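# Move bronze bushings from crate onto turntable disc

## Task

Lift every bronze bushing out of the crate and set it on the turntable's disc, never on the central hub. Each bushing must stand on one of its open ends, resting on the disc itself rather than on anything else. All steel bushings stay in the crate. Do not end the scene while any bushing is still being carried around on the disc. The crate must stay level and inside its corner guides, or the task fails. The result must hold once the robot lets go; anything the robot is still holding in place does not count. Anything the robot is touching at the end must not settle by more than about a fingernail's breadth on its own, or the task fails.

## Robot and tools

ROBOT. A single UR3e arm with a Robotiq 2F-85 parallel gripper. A flat block sticks out about 9 cm from the wrist 3 axis toward the gripper's +x and turns with it. The fingers point along the gripper's +z axis and close along its y axis. end_effector_position is the point midway between the pads when closed. Closed fingertips reach about 19 mm past it, open ones about 6 mm. While closing, the tips move about 13 mm farther from the wrist, so leave that much room above a surface.

FRAME. Positions are in metres in the scene frame. The origin is on the table top straight under the arm base, +z is up, and +y is to the left when facing along +x. The base may be slightly tilted. The reported hand position can be off, more so at long reach.

JOINT ORDER. Every row and every per-joint list uses this order: elbow, shoulder lift, shoulder pan, wrist 1, wrist 2, wrist 3. Stated ranges in rad: elbow 0.000 to 3.142, shoulder lift -6.283 to 6.283, shoulder pan -3.142 to 3.142, wrists -6.283 to 6.283 each. Real ends may differ by 0.010 rad.

ROW. One row is 9 numbers, each in [-1, 1]: six joint values in the order above, then gripper position, gripper force_limit, gripper speed. The six joint values are offsets, not poses. A value of 1.0 equals 1.989 rad for elbow, shoulder lift and shoulder pan, and 3.977 rad for the three wrists.

execute_actions(actions): a list of up to 15 actions; each action is a list of 1 to 15 rows; each row is held for one 1/30 s step, and a short action repeats its last row until 15 steps have passed (0.5 s). Joint offsets in every row are measured from the angles at the start of that action (for the first action, from the last angles reported in this scene), not from the previous row. An action that would push a joint more than 0.010 rad past its range is refused; if the first action is refused or any action is malformed, the whole call is dropped. A joint asked beyond its actual end is stopped there and the result says "joint sent to its limit". An empty list just returns state and images. Joint speed is capped: a joint's target is kept within 0.575 rad (elbow, lift, pan) or 1.15 rad (wrists) of its measured angle, and targets that would put the hand over 100 mm from its measured spot are scaled back, so big changes need several actions. Motion lags commands by about 0.17 s.

move(target, speed, blocking): target is one 9-number row; its joint offsets count from the Joint positions in the latest result that shows them. All joints travel in step, so the hand follows a curve and does not avoid obstacles. speed is the top rate of the joint with the longest way to go, 0.01 to 2 rad/s, default 0.5; paths last 0.5 to 10 s. Gripper values are sent at the start. blocking=false returns after 0.5 s while motion continues; other motion commands are refused until a result shows the move ended (use wait or stop). The extra "move:" line gives the ending (done, off_target, moving, held, fault), limits=held or limits=none, and the joint farthest from target. The arm is stiff: aiming even slightly past a firm contact can cause a fault.

wait(seconds): 0 to 10; holds the last command. stop(): brakes a running move; fingers keep going. zoom_image(camera, region): camera is cam_high, cam_low or cam_wrist; region [x0, y0, x1, y1] in image pixels from the top-left, at most 504 by 504. read_manual(section): licence texts only. finished_scene(scene): integer number of the current scene; ends it for good once the robot has held its last command.

GRIPPER. position +1 is fully open (85 mm); the pads touch near -0.8; -1 closes until blocked. force_limit -1, 0, +1 gives about 20, 128, 235 N per pad on a 40 mm object; faster closing adds a few N. speed -1, 0, +1 is about 20, 85, 150 mm/s. New force or speed only applies after position changes by at least 0.01; to soften a grip, open first. To grasp, send -1, keep it, and confirm object_status 2.

RESULTS. State gives end_effector_position, end_effector_quat_wxyz, velocities, Joint positions, Joint velocities and Joint targets (rad, rad/s, joint order above). object_status: 0 moving, 1 blocked while opening, 2 blocked while closing (holding), 3 reached target or fully closed. position_measured is in counts: 3 open, about 78 is 60 mm, 130 is 40 mm, 180 is 20 mm, 230 pads together. "joint command not followed" means a clearance check altered targets. Wrist force and Wrist torque are in the gripper's own axes, with noise, an offset up to about 3.5 N and saturation near 30 N; "no reading" is normal at start. Images come from cam_high (896x504), cam_low (896x504) and cam_wrist (504x504, fisheye).

AVOID. Contact torque at a joint's load limit (pan and lift 50.7, elbow 26.3, wrists 8.46 N m, held weight included) or any outside force of 150 N stops the arm for 10 s. Long loaded holds heat motors; MOTOR HOT appears from 70 °C and brakes engage at 85 °C. Occasional tugs on held parts or nudges on loose ones may occur. Do not knock or drop anything off the table, tilt or shift the crate, slam, or press hard.

Each tool is called after "Emit:" as name(argument=value, ...) on one line, values as JSON.

## Session

Emit:
execute_actions(actions=[])

Scene clock: 0.00 s.
end_effector_position=(+0.0728, +0.2495, +0.1879) position_measured=3 object_status=3 end_effector_quat_wxyz=(-0.195, +0.887, +0.419, +0.007) end_effector_velocity=(+0.000, +0.000, -0.000) end_effector_angular_velocity=(-0.000, -0.000, -0.001)
Joint names: [elbow, shoulder lift, shoulder pan, wrist 1, wrist 2, wrist 3]
Joint positions: [ 2.514 -2.61   1.137 -2.017 -1.591  3.097]
Joint velocities: [-0.    -0.    -0.001  0.     0.    -0.   ]
Motor temperatures (°C, as the motors report them): [38 32 32 43 43 38]
Wrist force (N, on the end effector, along its own x y z axes, offset not removed): no reading
Wrist torque (N m, same axes, about the end effector's origin, offset not removed): no reading
Joint targets: [2.514 -2.610 1.137 -2.017 -1.591 3.097]

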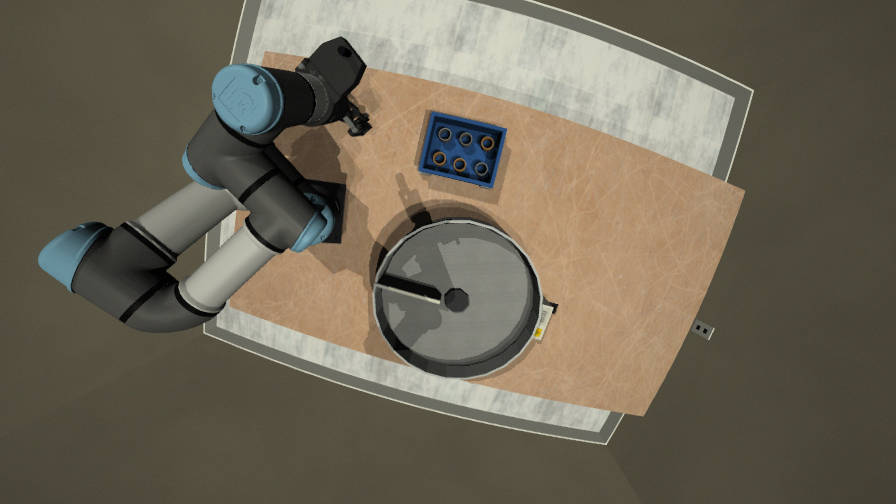

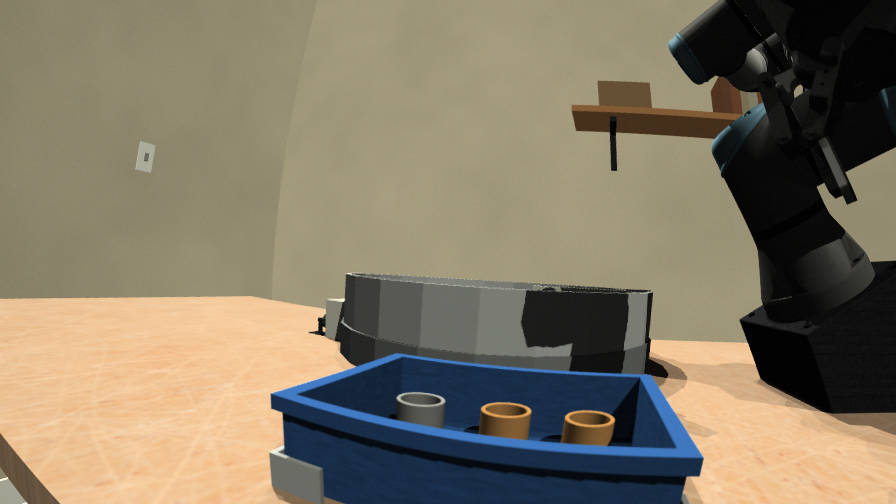

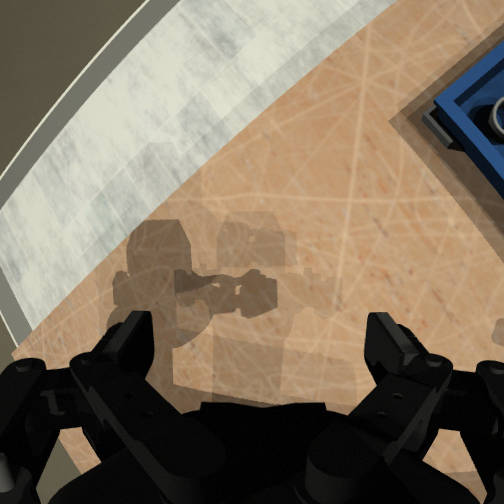

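Emit:
zoom_image(camera="cam_high", region=[360, 90, 600, 390])

Emit:
zoom_image(camera="cam_low", region=[250, 250, 750, 504])

Region (360, 90, 600, 390) of cam_high's 896x504 image, scaled by 1.680, with more detail than that image has; it fills the left 403 columns of this view, and the rest is white.

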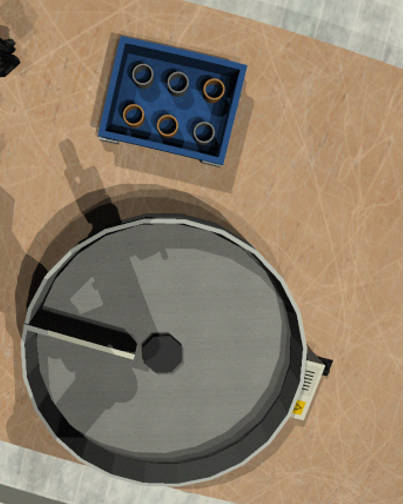

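Region (250, 250, 750, 504) of cam_low's 896x504 image, scaled by 1.008, with more detail than that image has; it fills the top 256 rows of this view, and the rest is white.

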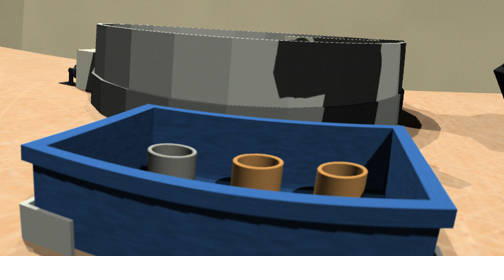

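Emit:
move(target=[-0.41,0.499,-0.218,-0.03,-0.043,0,0,-0.5,0], speed=1)

Scene clock: 64.23 s.
end_effector_position=(+0.3565, +0.2699, +0.1113) position_measured=128 object_status=3 end_effector_quat_wxyz=(-0.000, +0.968, +0.251, -0.001) end_effector_velocity=(+0.001, -0.001, -0.001) end_effector_angular_velocity=(-0.002, +0.000, -0.002)
Joint names: [elbow, shoulder lift, shoulder pan, wrist 1, wrist 2, wrist 3]
Joint positions: [ 1.698 -1.617  0.704 -2.136 -1.762  3.097]
Joint velocities: [-0.002  0.003 -0.002 -0.    -0.     0.   ]
Motor temperatures (°C, as the motors report them): [38 32 32 43 43 38]
Wrist force (N, on the end effector, along its own x y z axes, offset not removed): [0.6 1.6 0.2]
Wrist torque (N m, same axes, about the end effector's origin, offset not removed): [0.20 -0.13 0.01]
Joint targets: [1.698 -1.617 0.704 -2.136 -1.762 3.097]
move: done; limits=none; farthest joint: the shoulder pan, 0.001 radians from its target (0.434 radians at the start)
camera_calibration (this result's frames):
cam_wrist: T_world_to_cam=[[0.501193, -0.865332, -0.00229196, 0.053055], [-0.839765, -0.487021, 0.240011, 0.438458], [-0.208805, -0.118367, -0.970767, 0.36358], [0, 0, 0, 1]] pos_world=[0.417528, 0.302484, 0.247839]

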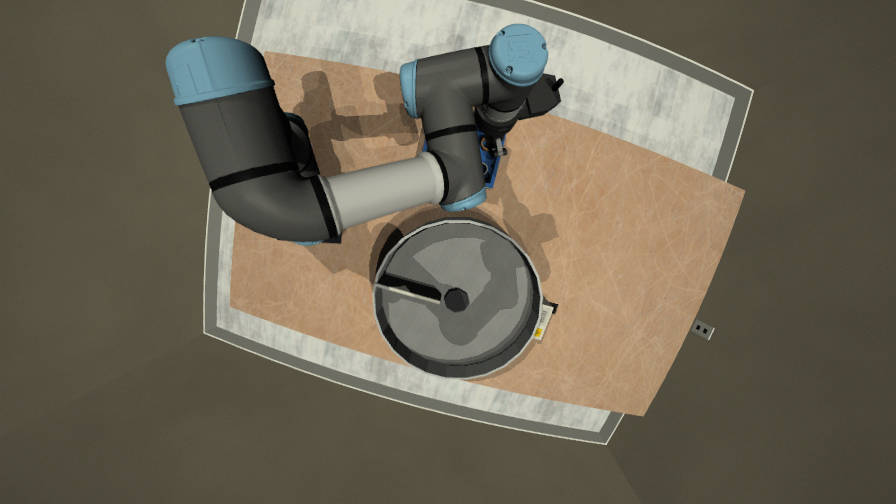

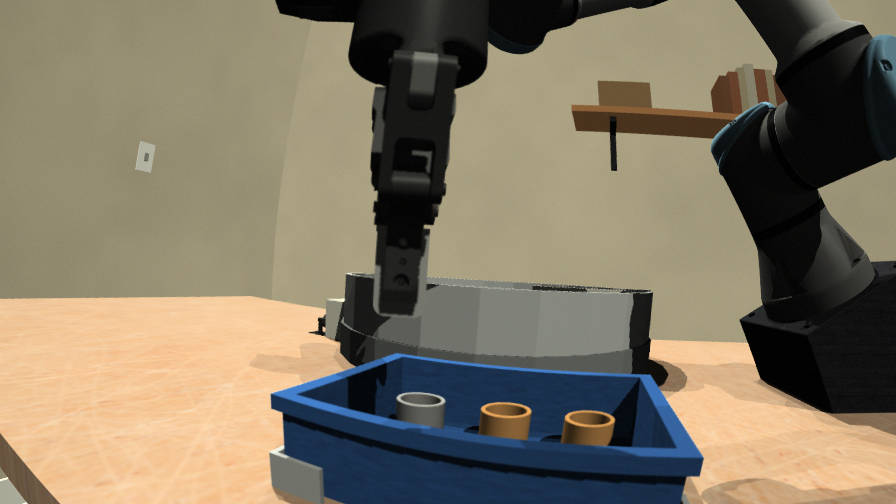

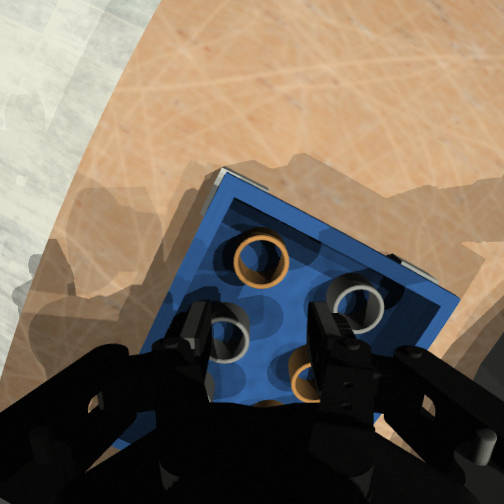

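Emit:
move(target=[0.0364,0.0635,-0.016,-0.0513,0.0035,0,0,-0.5,0])

Scene clock: 77.43 s.
end_effector_position=(+0.3605, +0.2717, +0.0610) position_measured=128 object_status=3 end_effector_quat_wxyz=(+0.000, +0.972, +0.237, -0.000) end_effector_velocity=(+0.000, +0.000, -0.000) end_effector_angular_velocity=(+0.000, -0.001, -0.001)
Joint names: [elbow, shoulder lift, shoulder pan, wrist 1, wrist 2, wrist 3]
Joint positions: [ 1.771 -1.491  0.672 -2.34  -1.749  3.097]
Joint velocities: [-0.     0.001 -0.001 -0.002  0.     0.   ]
Motor temperatures (°C, as the motors report them): [38 32 32 43 43 38]
Wrist force (N, on the end effector, along its own x y z axes, offset not removed): [1.3 1.3 -0.2]
Wrist torque (N m, same axes, about the end effector's origin, offset not removed): [0.20 -0.23 0.00]
Joint targets: [1.771 -1.491 0.672 -2.340 -1.749 3.097]
move: done; limits=none; farthest joint: the shoulder lift, 0.001 radians from its target (0.126 radians at the start)
camera_calibration (this result's frames):
cam_wrist: T_world_to_cam=[[0.476252, -0.879308, -0.00128135, 0.0651462], [-0.853477, -0.462611, 0.239934, 0.4531], [-0.211568, -0.113175, -0.970788, 0.315368], [0, 0, 0, 1]] pos_world=[0.422406, 0.302584, 0.197526]

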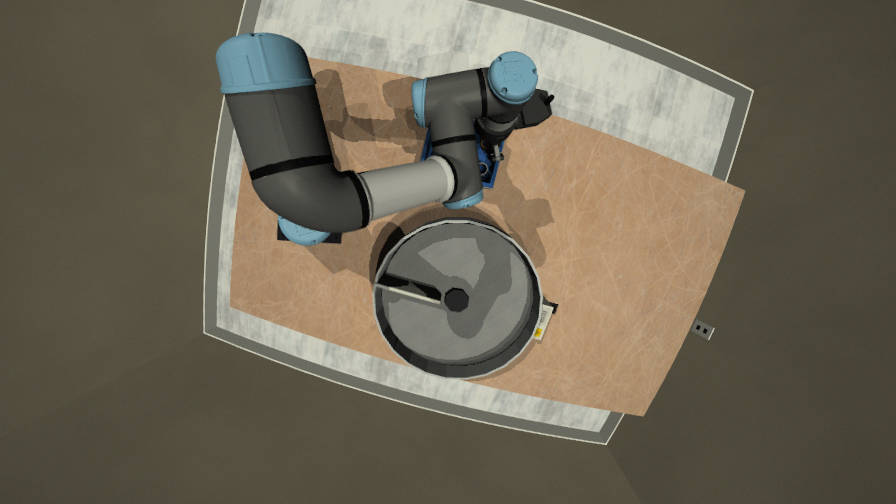

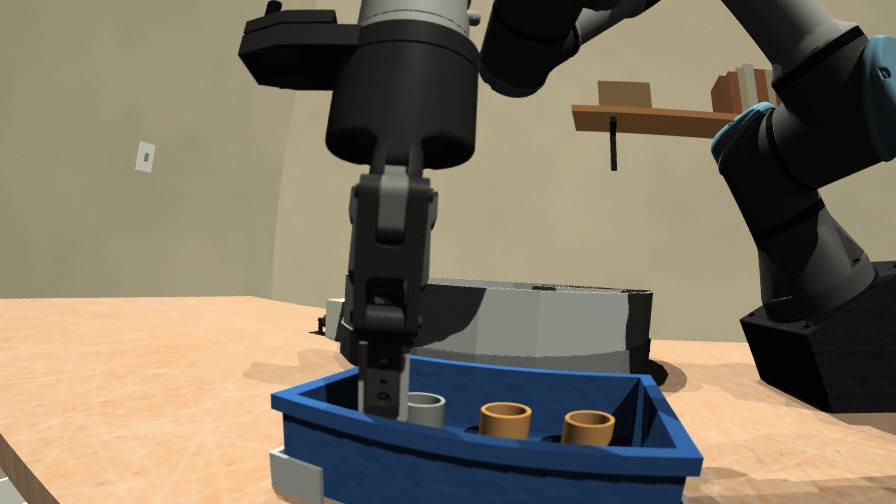

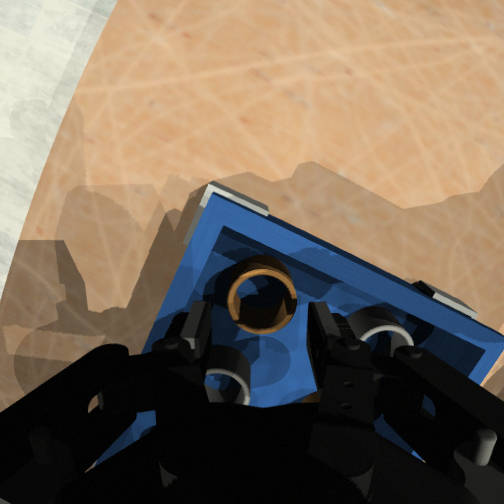

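Emit:
move(target=[0.021,0.0407,-0.010,-0.032,0.0022,0,0,-0.5,0], speed=0.2)

Scene clock: 83.20 s.
end_effector_position=(+0.3605, +0.2705, +0.0307) position_measured=128 object_status=3 end_effector_quat_wxyz=(+0.001, +0.974, +0.228, +0.000) end_effector_velocity=(-0.001, -0.001, -0.001) end_effector_angular_velocity=(-0.001, +0.002, -0.000)
Joint names: [elbow, shoulder lift, shoulder pan, wrist 1, wrist 2, wrist 3]
Joint positions: [ 1.812 -1.411  0.652 -2.467 -1.74   3.097]
Joint velocities: [ 0.004  0.002 -0.    -0.002 -0.     0.   ]
Motor temperatures (°C, as the motors report them): [38 32 32 43 43 38]
Wrist force (N, on the end effector, along its own x y z axes, offset not removed): [0.1 1.0 0.0]
Wrist torque (N m, same axes, about the end effector's origin, offset not removed): [0.12 -0.06 0.00]
Joint targets: [1.812 -1.410 0.652 -2.467 -1.740 3.097]
move: done; limits=none; farthest joint: the shoulder pan, 0.000 radians from its target (0.020 radians at the start)
camera_calibration (this result's frames):
cam_wrist: T_world_to_cam=[[0.460336, -0.887745, -0.000537596, 0.072106], [-0.862065, -0.447164, 0.238514, 0.458738], [-0.21198, -0.109333, -0.971139, 0.284937], [0, 0, 0, 1]] pos_world=[0.42267, 0.300296, 0.167336]

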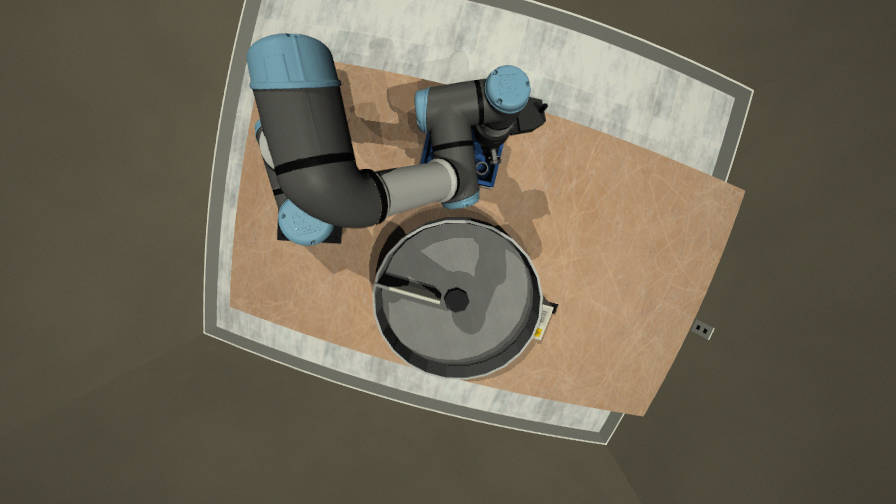

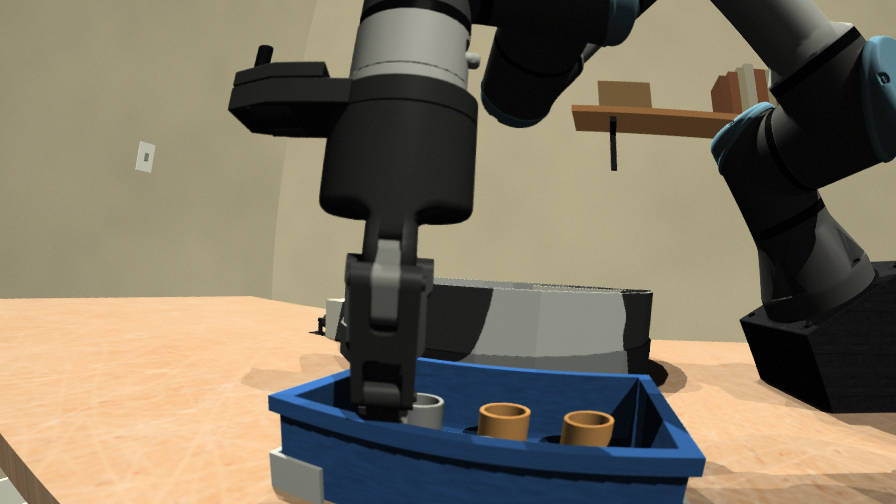

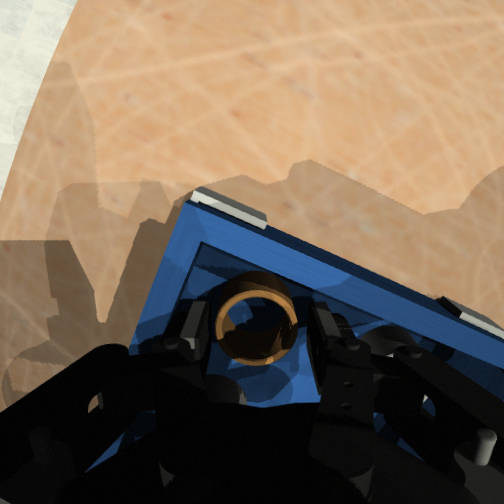

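Emit:
execute_actions(actions=[[[0,0,0,0,0,0,-1,-0.6,-0.5]],[[0,0,0,0,0,0,-1,-0.6,-0.5]],[[0,0,0,0,0,0,-1,-0.6,-0.5]]])

Emit:
move(target=[-0.085,-0.15,0.026,0.135,-0.011,0,-1,-0.6,-0.5])

Scene clock: 86.70 s.
end_effector_position=(+0.3605, +0.2705, +0.0307) position_measured=154 object_status=2 end_effector_quat_wxyz=(+0.001, +0.974, +0.228, +0.000) end_effector_velocity=(-0.001, -0.000, -0.000) end_effector_angular_velocity=(-0.001, +0.002, +0.001)
Joint names: [elbow, shoulder lift, shoulder pan, wrist 1, wrist 2, wrist 3]
Joint positions: [ 1.812 -1.411  0.652 -2.467 -1.74   3.097]
Joint velocities: [ 0.002  0.     0.     0.    -0.     0.   ]
Motor temperatures (°C, as the motors report them): [38 32 32 43 43 38]
Wrist force (N, on the end effector, along its own x y z axes, offset not removed): [-0.4 0.9 -5.3]
Wrist torque (N m, same axes, about the end effector's origin, offset not removed): [0.16 -0.06 0.02]
Joint targets: [1.812 -1.411 0.652 -2.467 -1.740 3.097]
camera_calibration (this result's frames):
cam_wrist: T_world_to_cam=[[0.4603, -0.887763, -0.000537946, 0.0721145], [-0.86209, -0.447133, 0.238481, 0.458756], [-0.211955, -0.109309, -0.971147, 0.284907], [0, 0, 0, 1]] pos_world=[0.422682, 0.300289, 0.167321]

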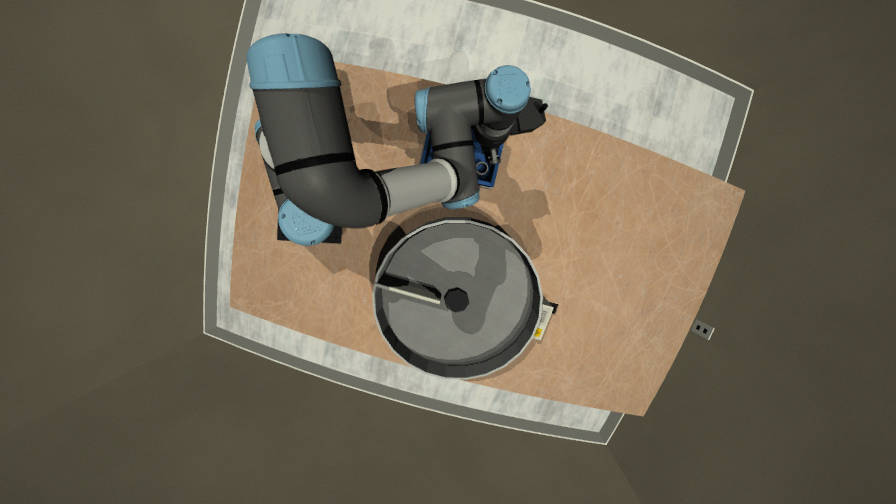

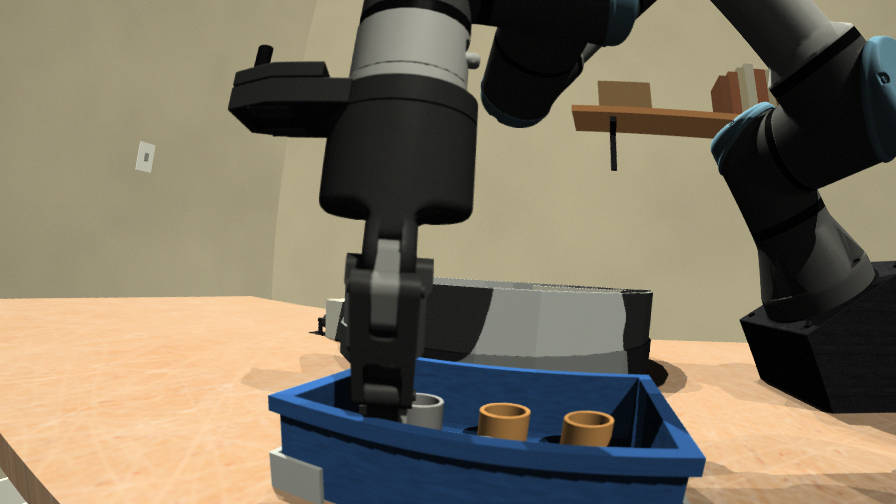

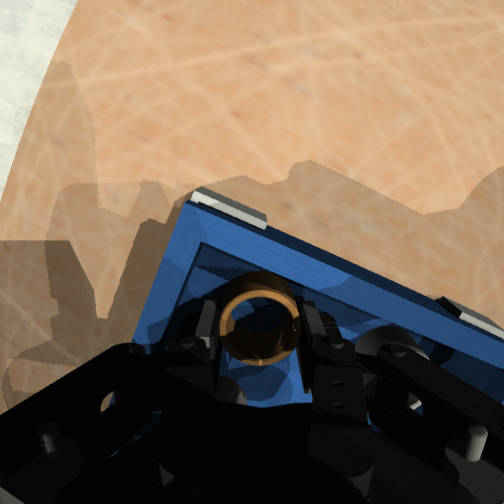

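Scene clock: 88.43 s.
end_effector_position=(+0.3427, +0.2503, +0.1421) position_measured=154 object_status=2 end_effector_quat_wxyz=(+0.016, +0.966, +0.256, -0.027) end_effector_velocity=(-0.000, -0.000, +0.001) end_effector_angular_velocity=(-0.000, -0.000, -0.000)
Joint names: [elbow, shoulder lift, shoulder pan, wrist 1, wrist 2, wrist 3]
Joint positions: [ 1.643 -1.709  0.704 -1.931 -1.784  3.097]
Joint velocities: [-0.001 -0.002 -0.     0.002 -0.     0.   ]
Motor temperatures (°C, as the motors report them): [38 32 32 43 43 38]
Wrist force (N, on the end effector, along its own x y z axes, offset not removed): [0.2 1.2 0.0]
Wrist torque (N m, same axes, about the end effector's origin, offset not removed): [0.15 0.00 0.02]
Joint targets: [1.643 -1.709 0.704 -1.930 -1.784 3.097]
move: done; limits=none; farthest joint: the shoulder lift, 0.001 radians from its target (0.299 radians at the start)
camera_calibration (this result's frames):
cam_wrist: T_world_to_cam=[[0.511819, -0.858968, 0.0146624, 0.0353875], [-0.822399, -0.484952, 0.297457, 0.395318], [-0.248396, -0.164303, -0.954623, 0.41105], [0, 0, 0, 1]] pos_world=[0.4091, 0.289643, 0.274288]

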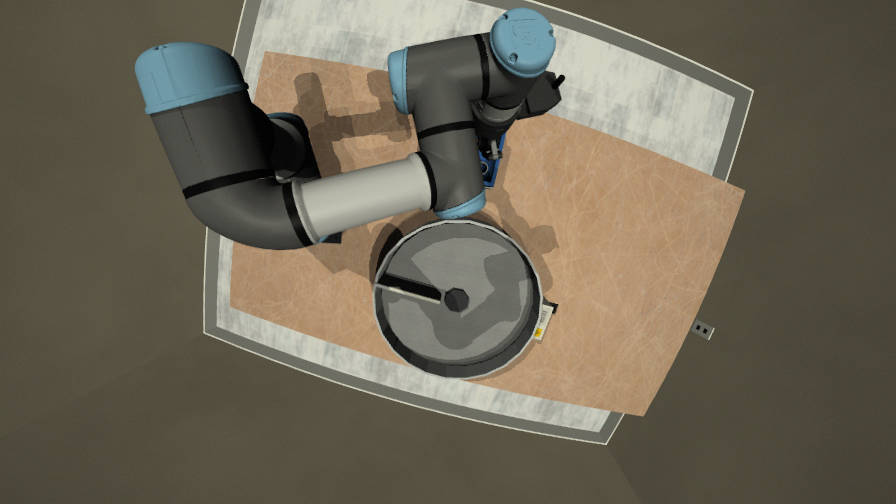

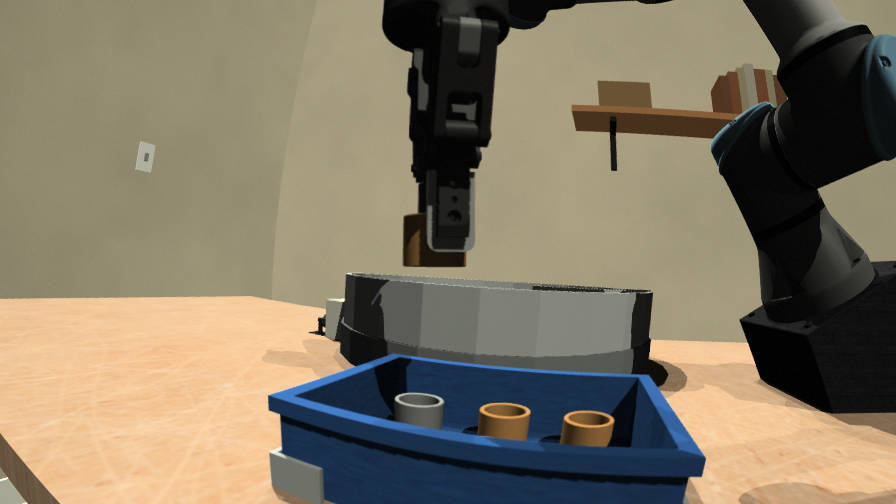

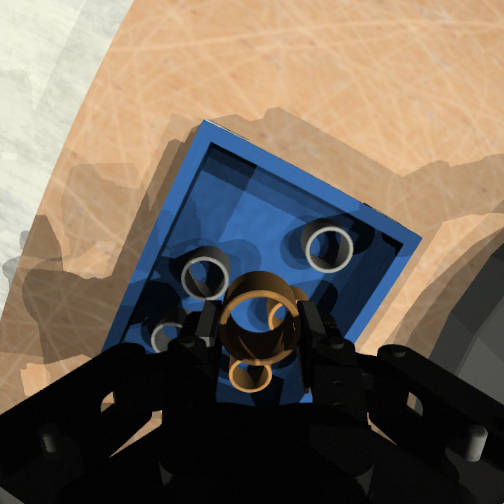

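Emit:
move(target=[0.0394,-0.2056,-0.7245,0.1204,0.1655,0,-1,-0.6,-0.5], speed=0.8)

Scene clock: 100.47 s.
end_effector_position=(+0.4006, -0.0197, +0.1604) position_measured=154 object_status=2 end_effector_quat_wxyz=(-0.001, +0.916, -0.400, -0.001) end_effector_velocity=(+0.000, -0.001, +0.001) end_effector_angular_velocity=(-0.002, -0.002, -0.002)
Joint names: [elbow, shoulder lift, shoulder pan, wrist 1, wrist 2, wrist 3]
Joint positions: [ 1.722 -2.117 -0.737 -1.452 -1.125  3.097]
Joint velocities: [-0.002 -0.001 -0.004  0.001  0.001 -0.   ]
Motor temperatures (°C, as the motors report them): [38 32 32 43 43 38]
Wrist force (N, on the end effector, along its own x y z axes, offset not removed): [1.4 1.7 -0.3]
Wrist torque (N m, same axes, about the end effector's origin, offset not removed): [0.23 -0.24 0.03]
Joint targets: [1.722 -2.118 -0.737 -1.452 -1.125 3.097]
move: done; limits=none; farthest joint: the shoulder pan, 0.000 radians from its target (1.441 radians at the start)
camera_calibration (this result's frames):
cam_wrist: T_world_to_cam=[[-0.721284, -0.692631, -0.00350049, 0.273751], [-0.672845, 0.699462, 0.2409, 0.279026], [-0.164406, 0.176112, -0.970544, 0.37413], [0, 0, 0, 1]] pos_world=[0.446702, -0.0714482, 0.296851]

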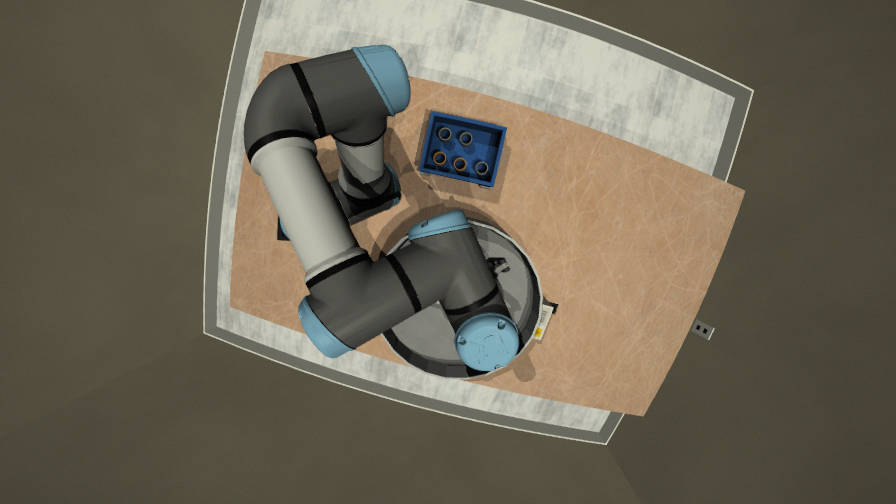

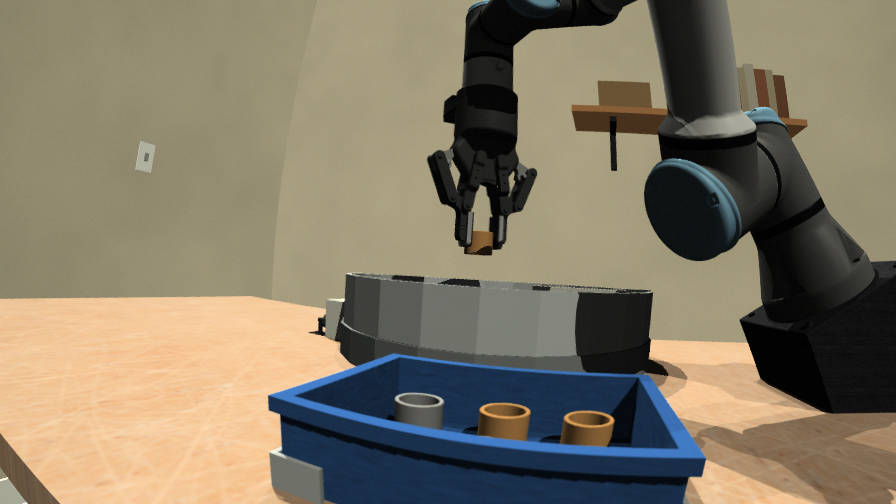

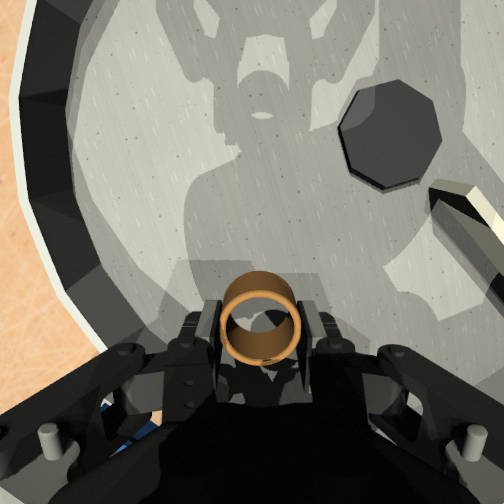

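Emit:
move(target=[0.1322,0.0625,0.083,-0.1154,-0.0133,0,-1,-0.6,-0.5])

Scene clock: 107.07 s.
end_effector_position=(+0.4005, -0.0202, +0.0908) position_measured=154 object_status=2 end_effector_quat_wxyz=(+0.000, +0.947, -0.320, -0.000) end_effector_velocity=(+0.000, -0.000, -0.000) end_effector_angular_velocity=(-0.000, -0.000, -0.000)
Joint names: [elbow, shoulder lift, shoulder pan, wrist 1, wrist 2, wrist 3]
Joint positions: [ 1.985 -1.993 -0.572 -1.911 -1.178  3.097]
Joint velocities: [ 0.001  0.001 -0.    -0.002  0.     0.   ]
Motor temperatures (°C, as the motors report them): [38 32 32 43 43 38]
Wrist force (N, on the end effector, along its own x y z axes, offset not removed): [1.6 1.7 0.4]
Wrist torque (N m, same axes, about the end effector's origin, offset not removed): [0.26 -0.31 0.03]
Joint targets: [1.985 -1.993 -0.571 -1.911 -1.178 3.097]
move: done; limits=none; farthest joint: the shoulder lift, 0.001 radians from its target (0.125 radians at the start)
camera_calibration (this result's frames):
cam_wrist: T_world_to_cam=[[-0.591662, -0.806185, -0.00160915, 0.218747], [-0.782962, 0.574141, 0.239445, 0.337796], [-0.192113, 0.14293, -0.970909, 0.317108], [0, 0, 0, 1]] pos_world=[0.454826, -0.0629161, 0.227352]

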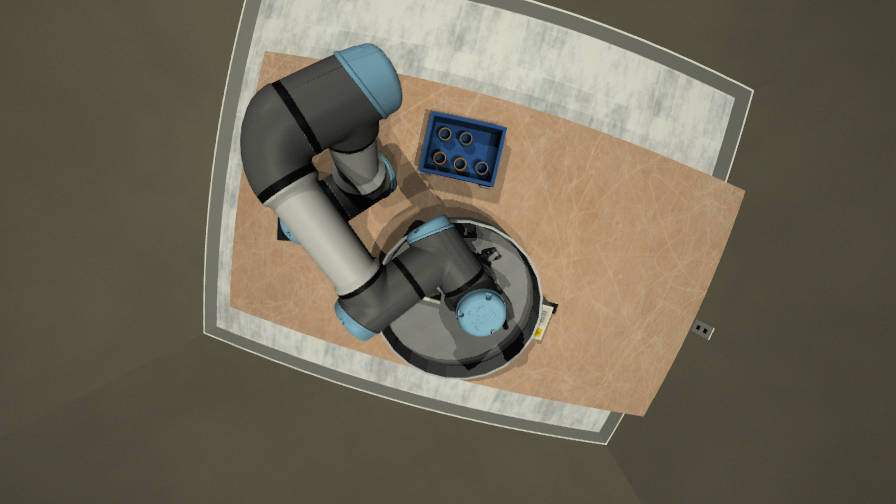

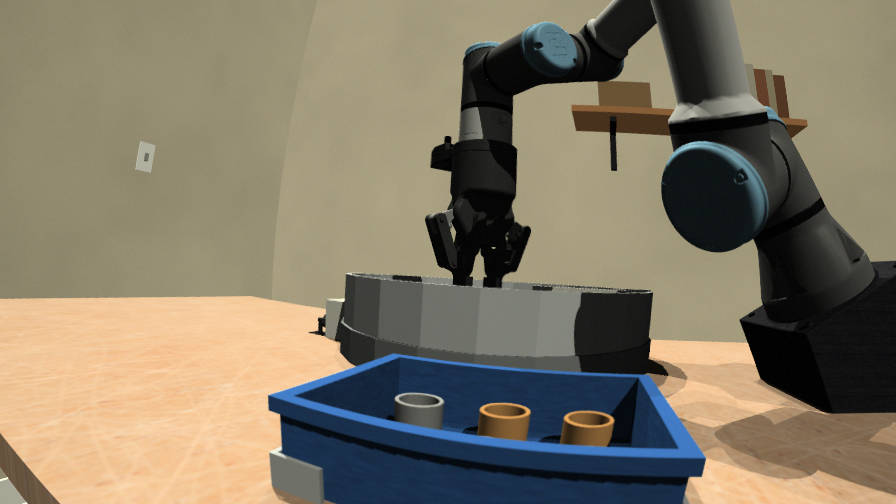

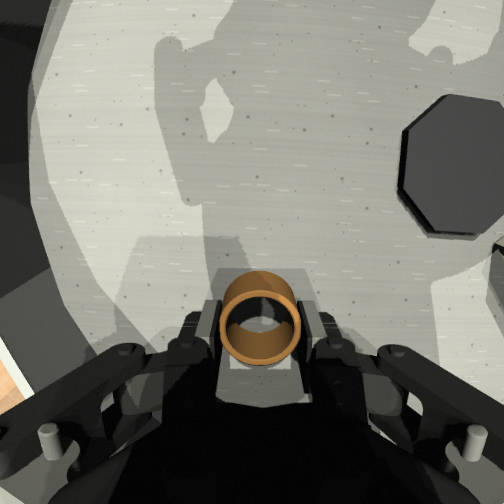

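Emit:
move(target=[0.040,0.034,0.023,-0.0397,-0.004,0,-1,-0.6,-0.5], speed=0.15)

Emit:
zoom_image(camera="cam_wrist", region=[100, 150, 400, 450])

Scene clock: 121.60 s.
end_effector_position=(+0.3998, -0.0203, +0.0713) position_measured=154 object_status=2 end_effector_quat_wxyz=(+0.002, +0.953, -0.301, +0.001) end_effector_velocity=(+0.000, -0.001, +0.000) end_effector_angular_velocity=(-0.002, -0.001, -0.001)
Joint names: [elbow, shoulder lift, shoulder pan, wrist 1, wrist 2, wrist 3]
Joint positions: [ 2.044 -1.941 -0.534 -2.039 -1.193  3.097]
Joint velocities: [-0.001 -0.    -0.002 -0.     0.     0.   ]
Motor temperatures (°C, as the motors report them): [38 32 32 43 43 38]
Wrist force (N, on the end effector, along its own x y z axes, offset not removed): [-2.6 3.2 -17.6]
Wrist torque (N m, same axes, about the end effector's origin, offset not removed): [0.38 -0.29 -0.07]
Joint targets: [2.044 -1.941 -0.534 -2.039 -1.193 3.097]
FORCE FAULT: contact force on the arm reached its limit, and the arm stopped for 10 seconds. The contact can be on any part of the arm, not only on its tool. That time counts as 20 of the actions that you can send in this scene. The arm's remaining commands of this call were not run. The arm holds still and accepts commands again. Move the arm away from the contact; if what it grips holds it there, let go first. Pushing or pulling that hard again can fault the arm again.
move: fault; limits=none; farthest joint: the wrist 1, 0.030 radians from its target (0.158 radians at the start)
camera_calibration (this result's frames):
cam_wrist: T_world_to_cam=[[-0.559924, -0.828543, 0.0007895, 0.204904], [-0.804864, 0.544148, 0.236848, 0.350305], [-0.196668, 0.131981, -0.971546, 0.299697], [0, 0, 0, 1]] pos_world=[0.455619, -0.0604, 0.208039]

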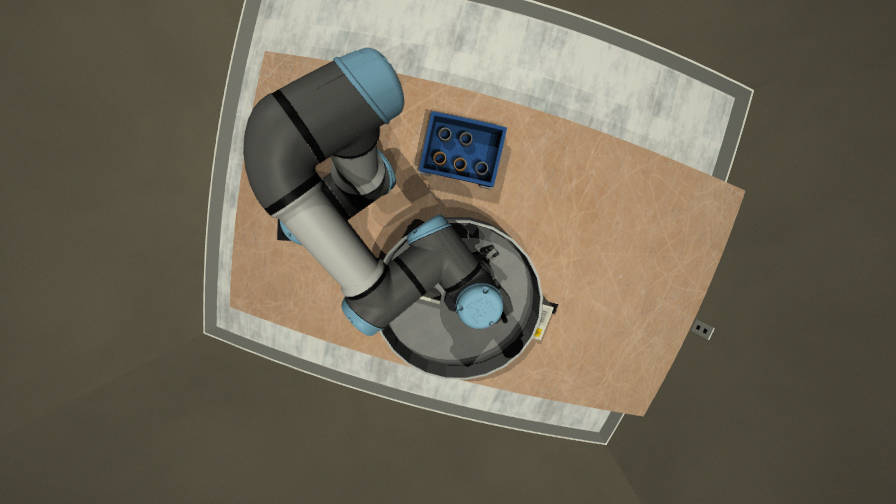

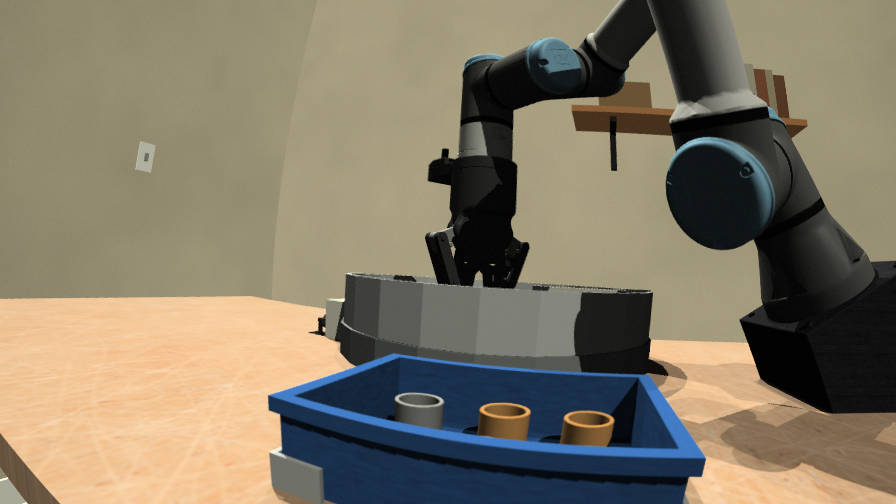

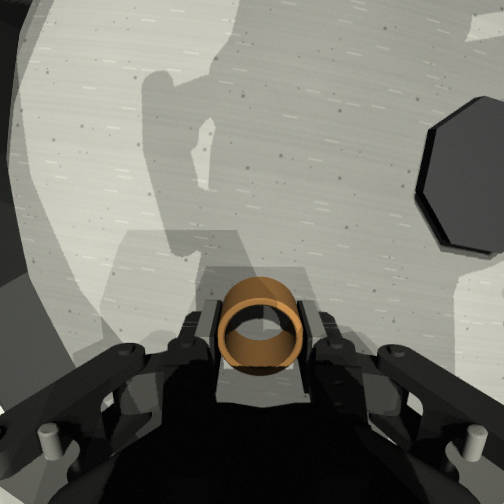

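Region (100, 150, 400, 450) of cam_wrist's 504x504 image, scaled by 1.680, with more detail than that image has.

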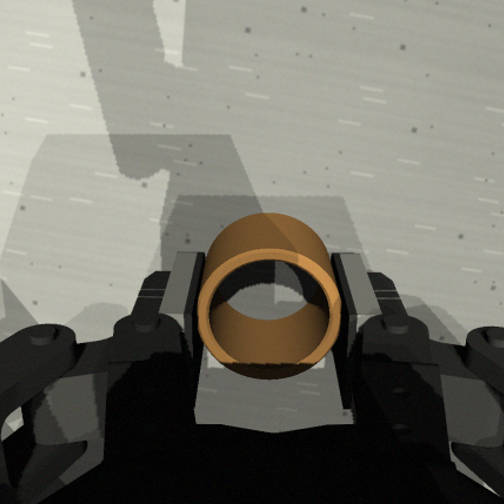

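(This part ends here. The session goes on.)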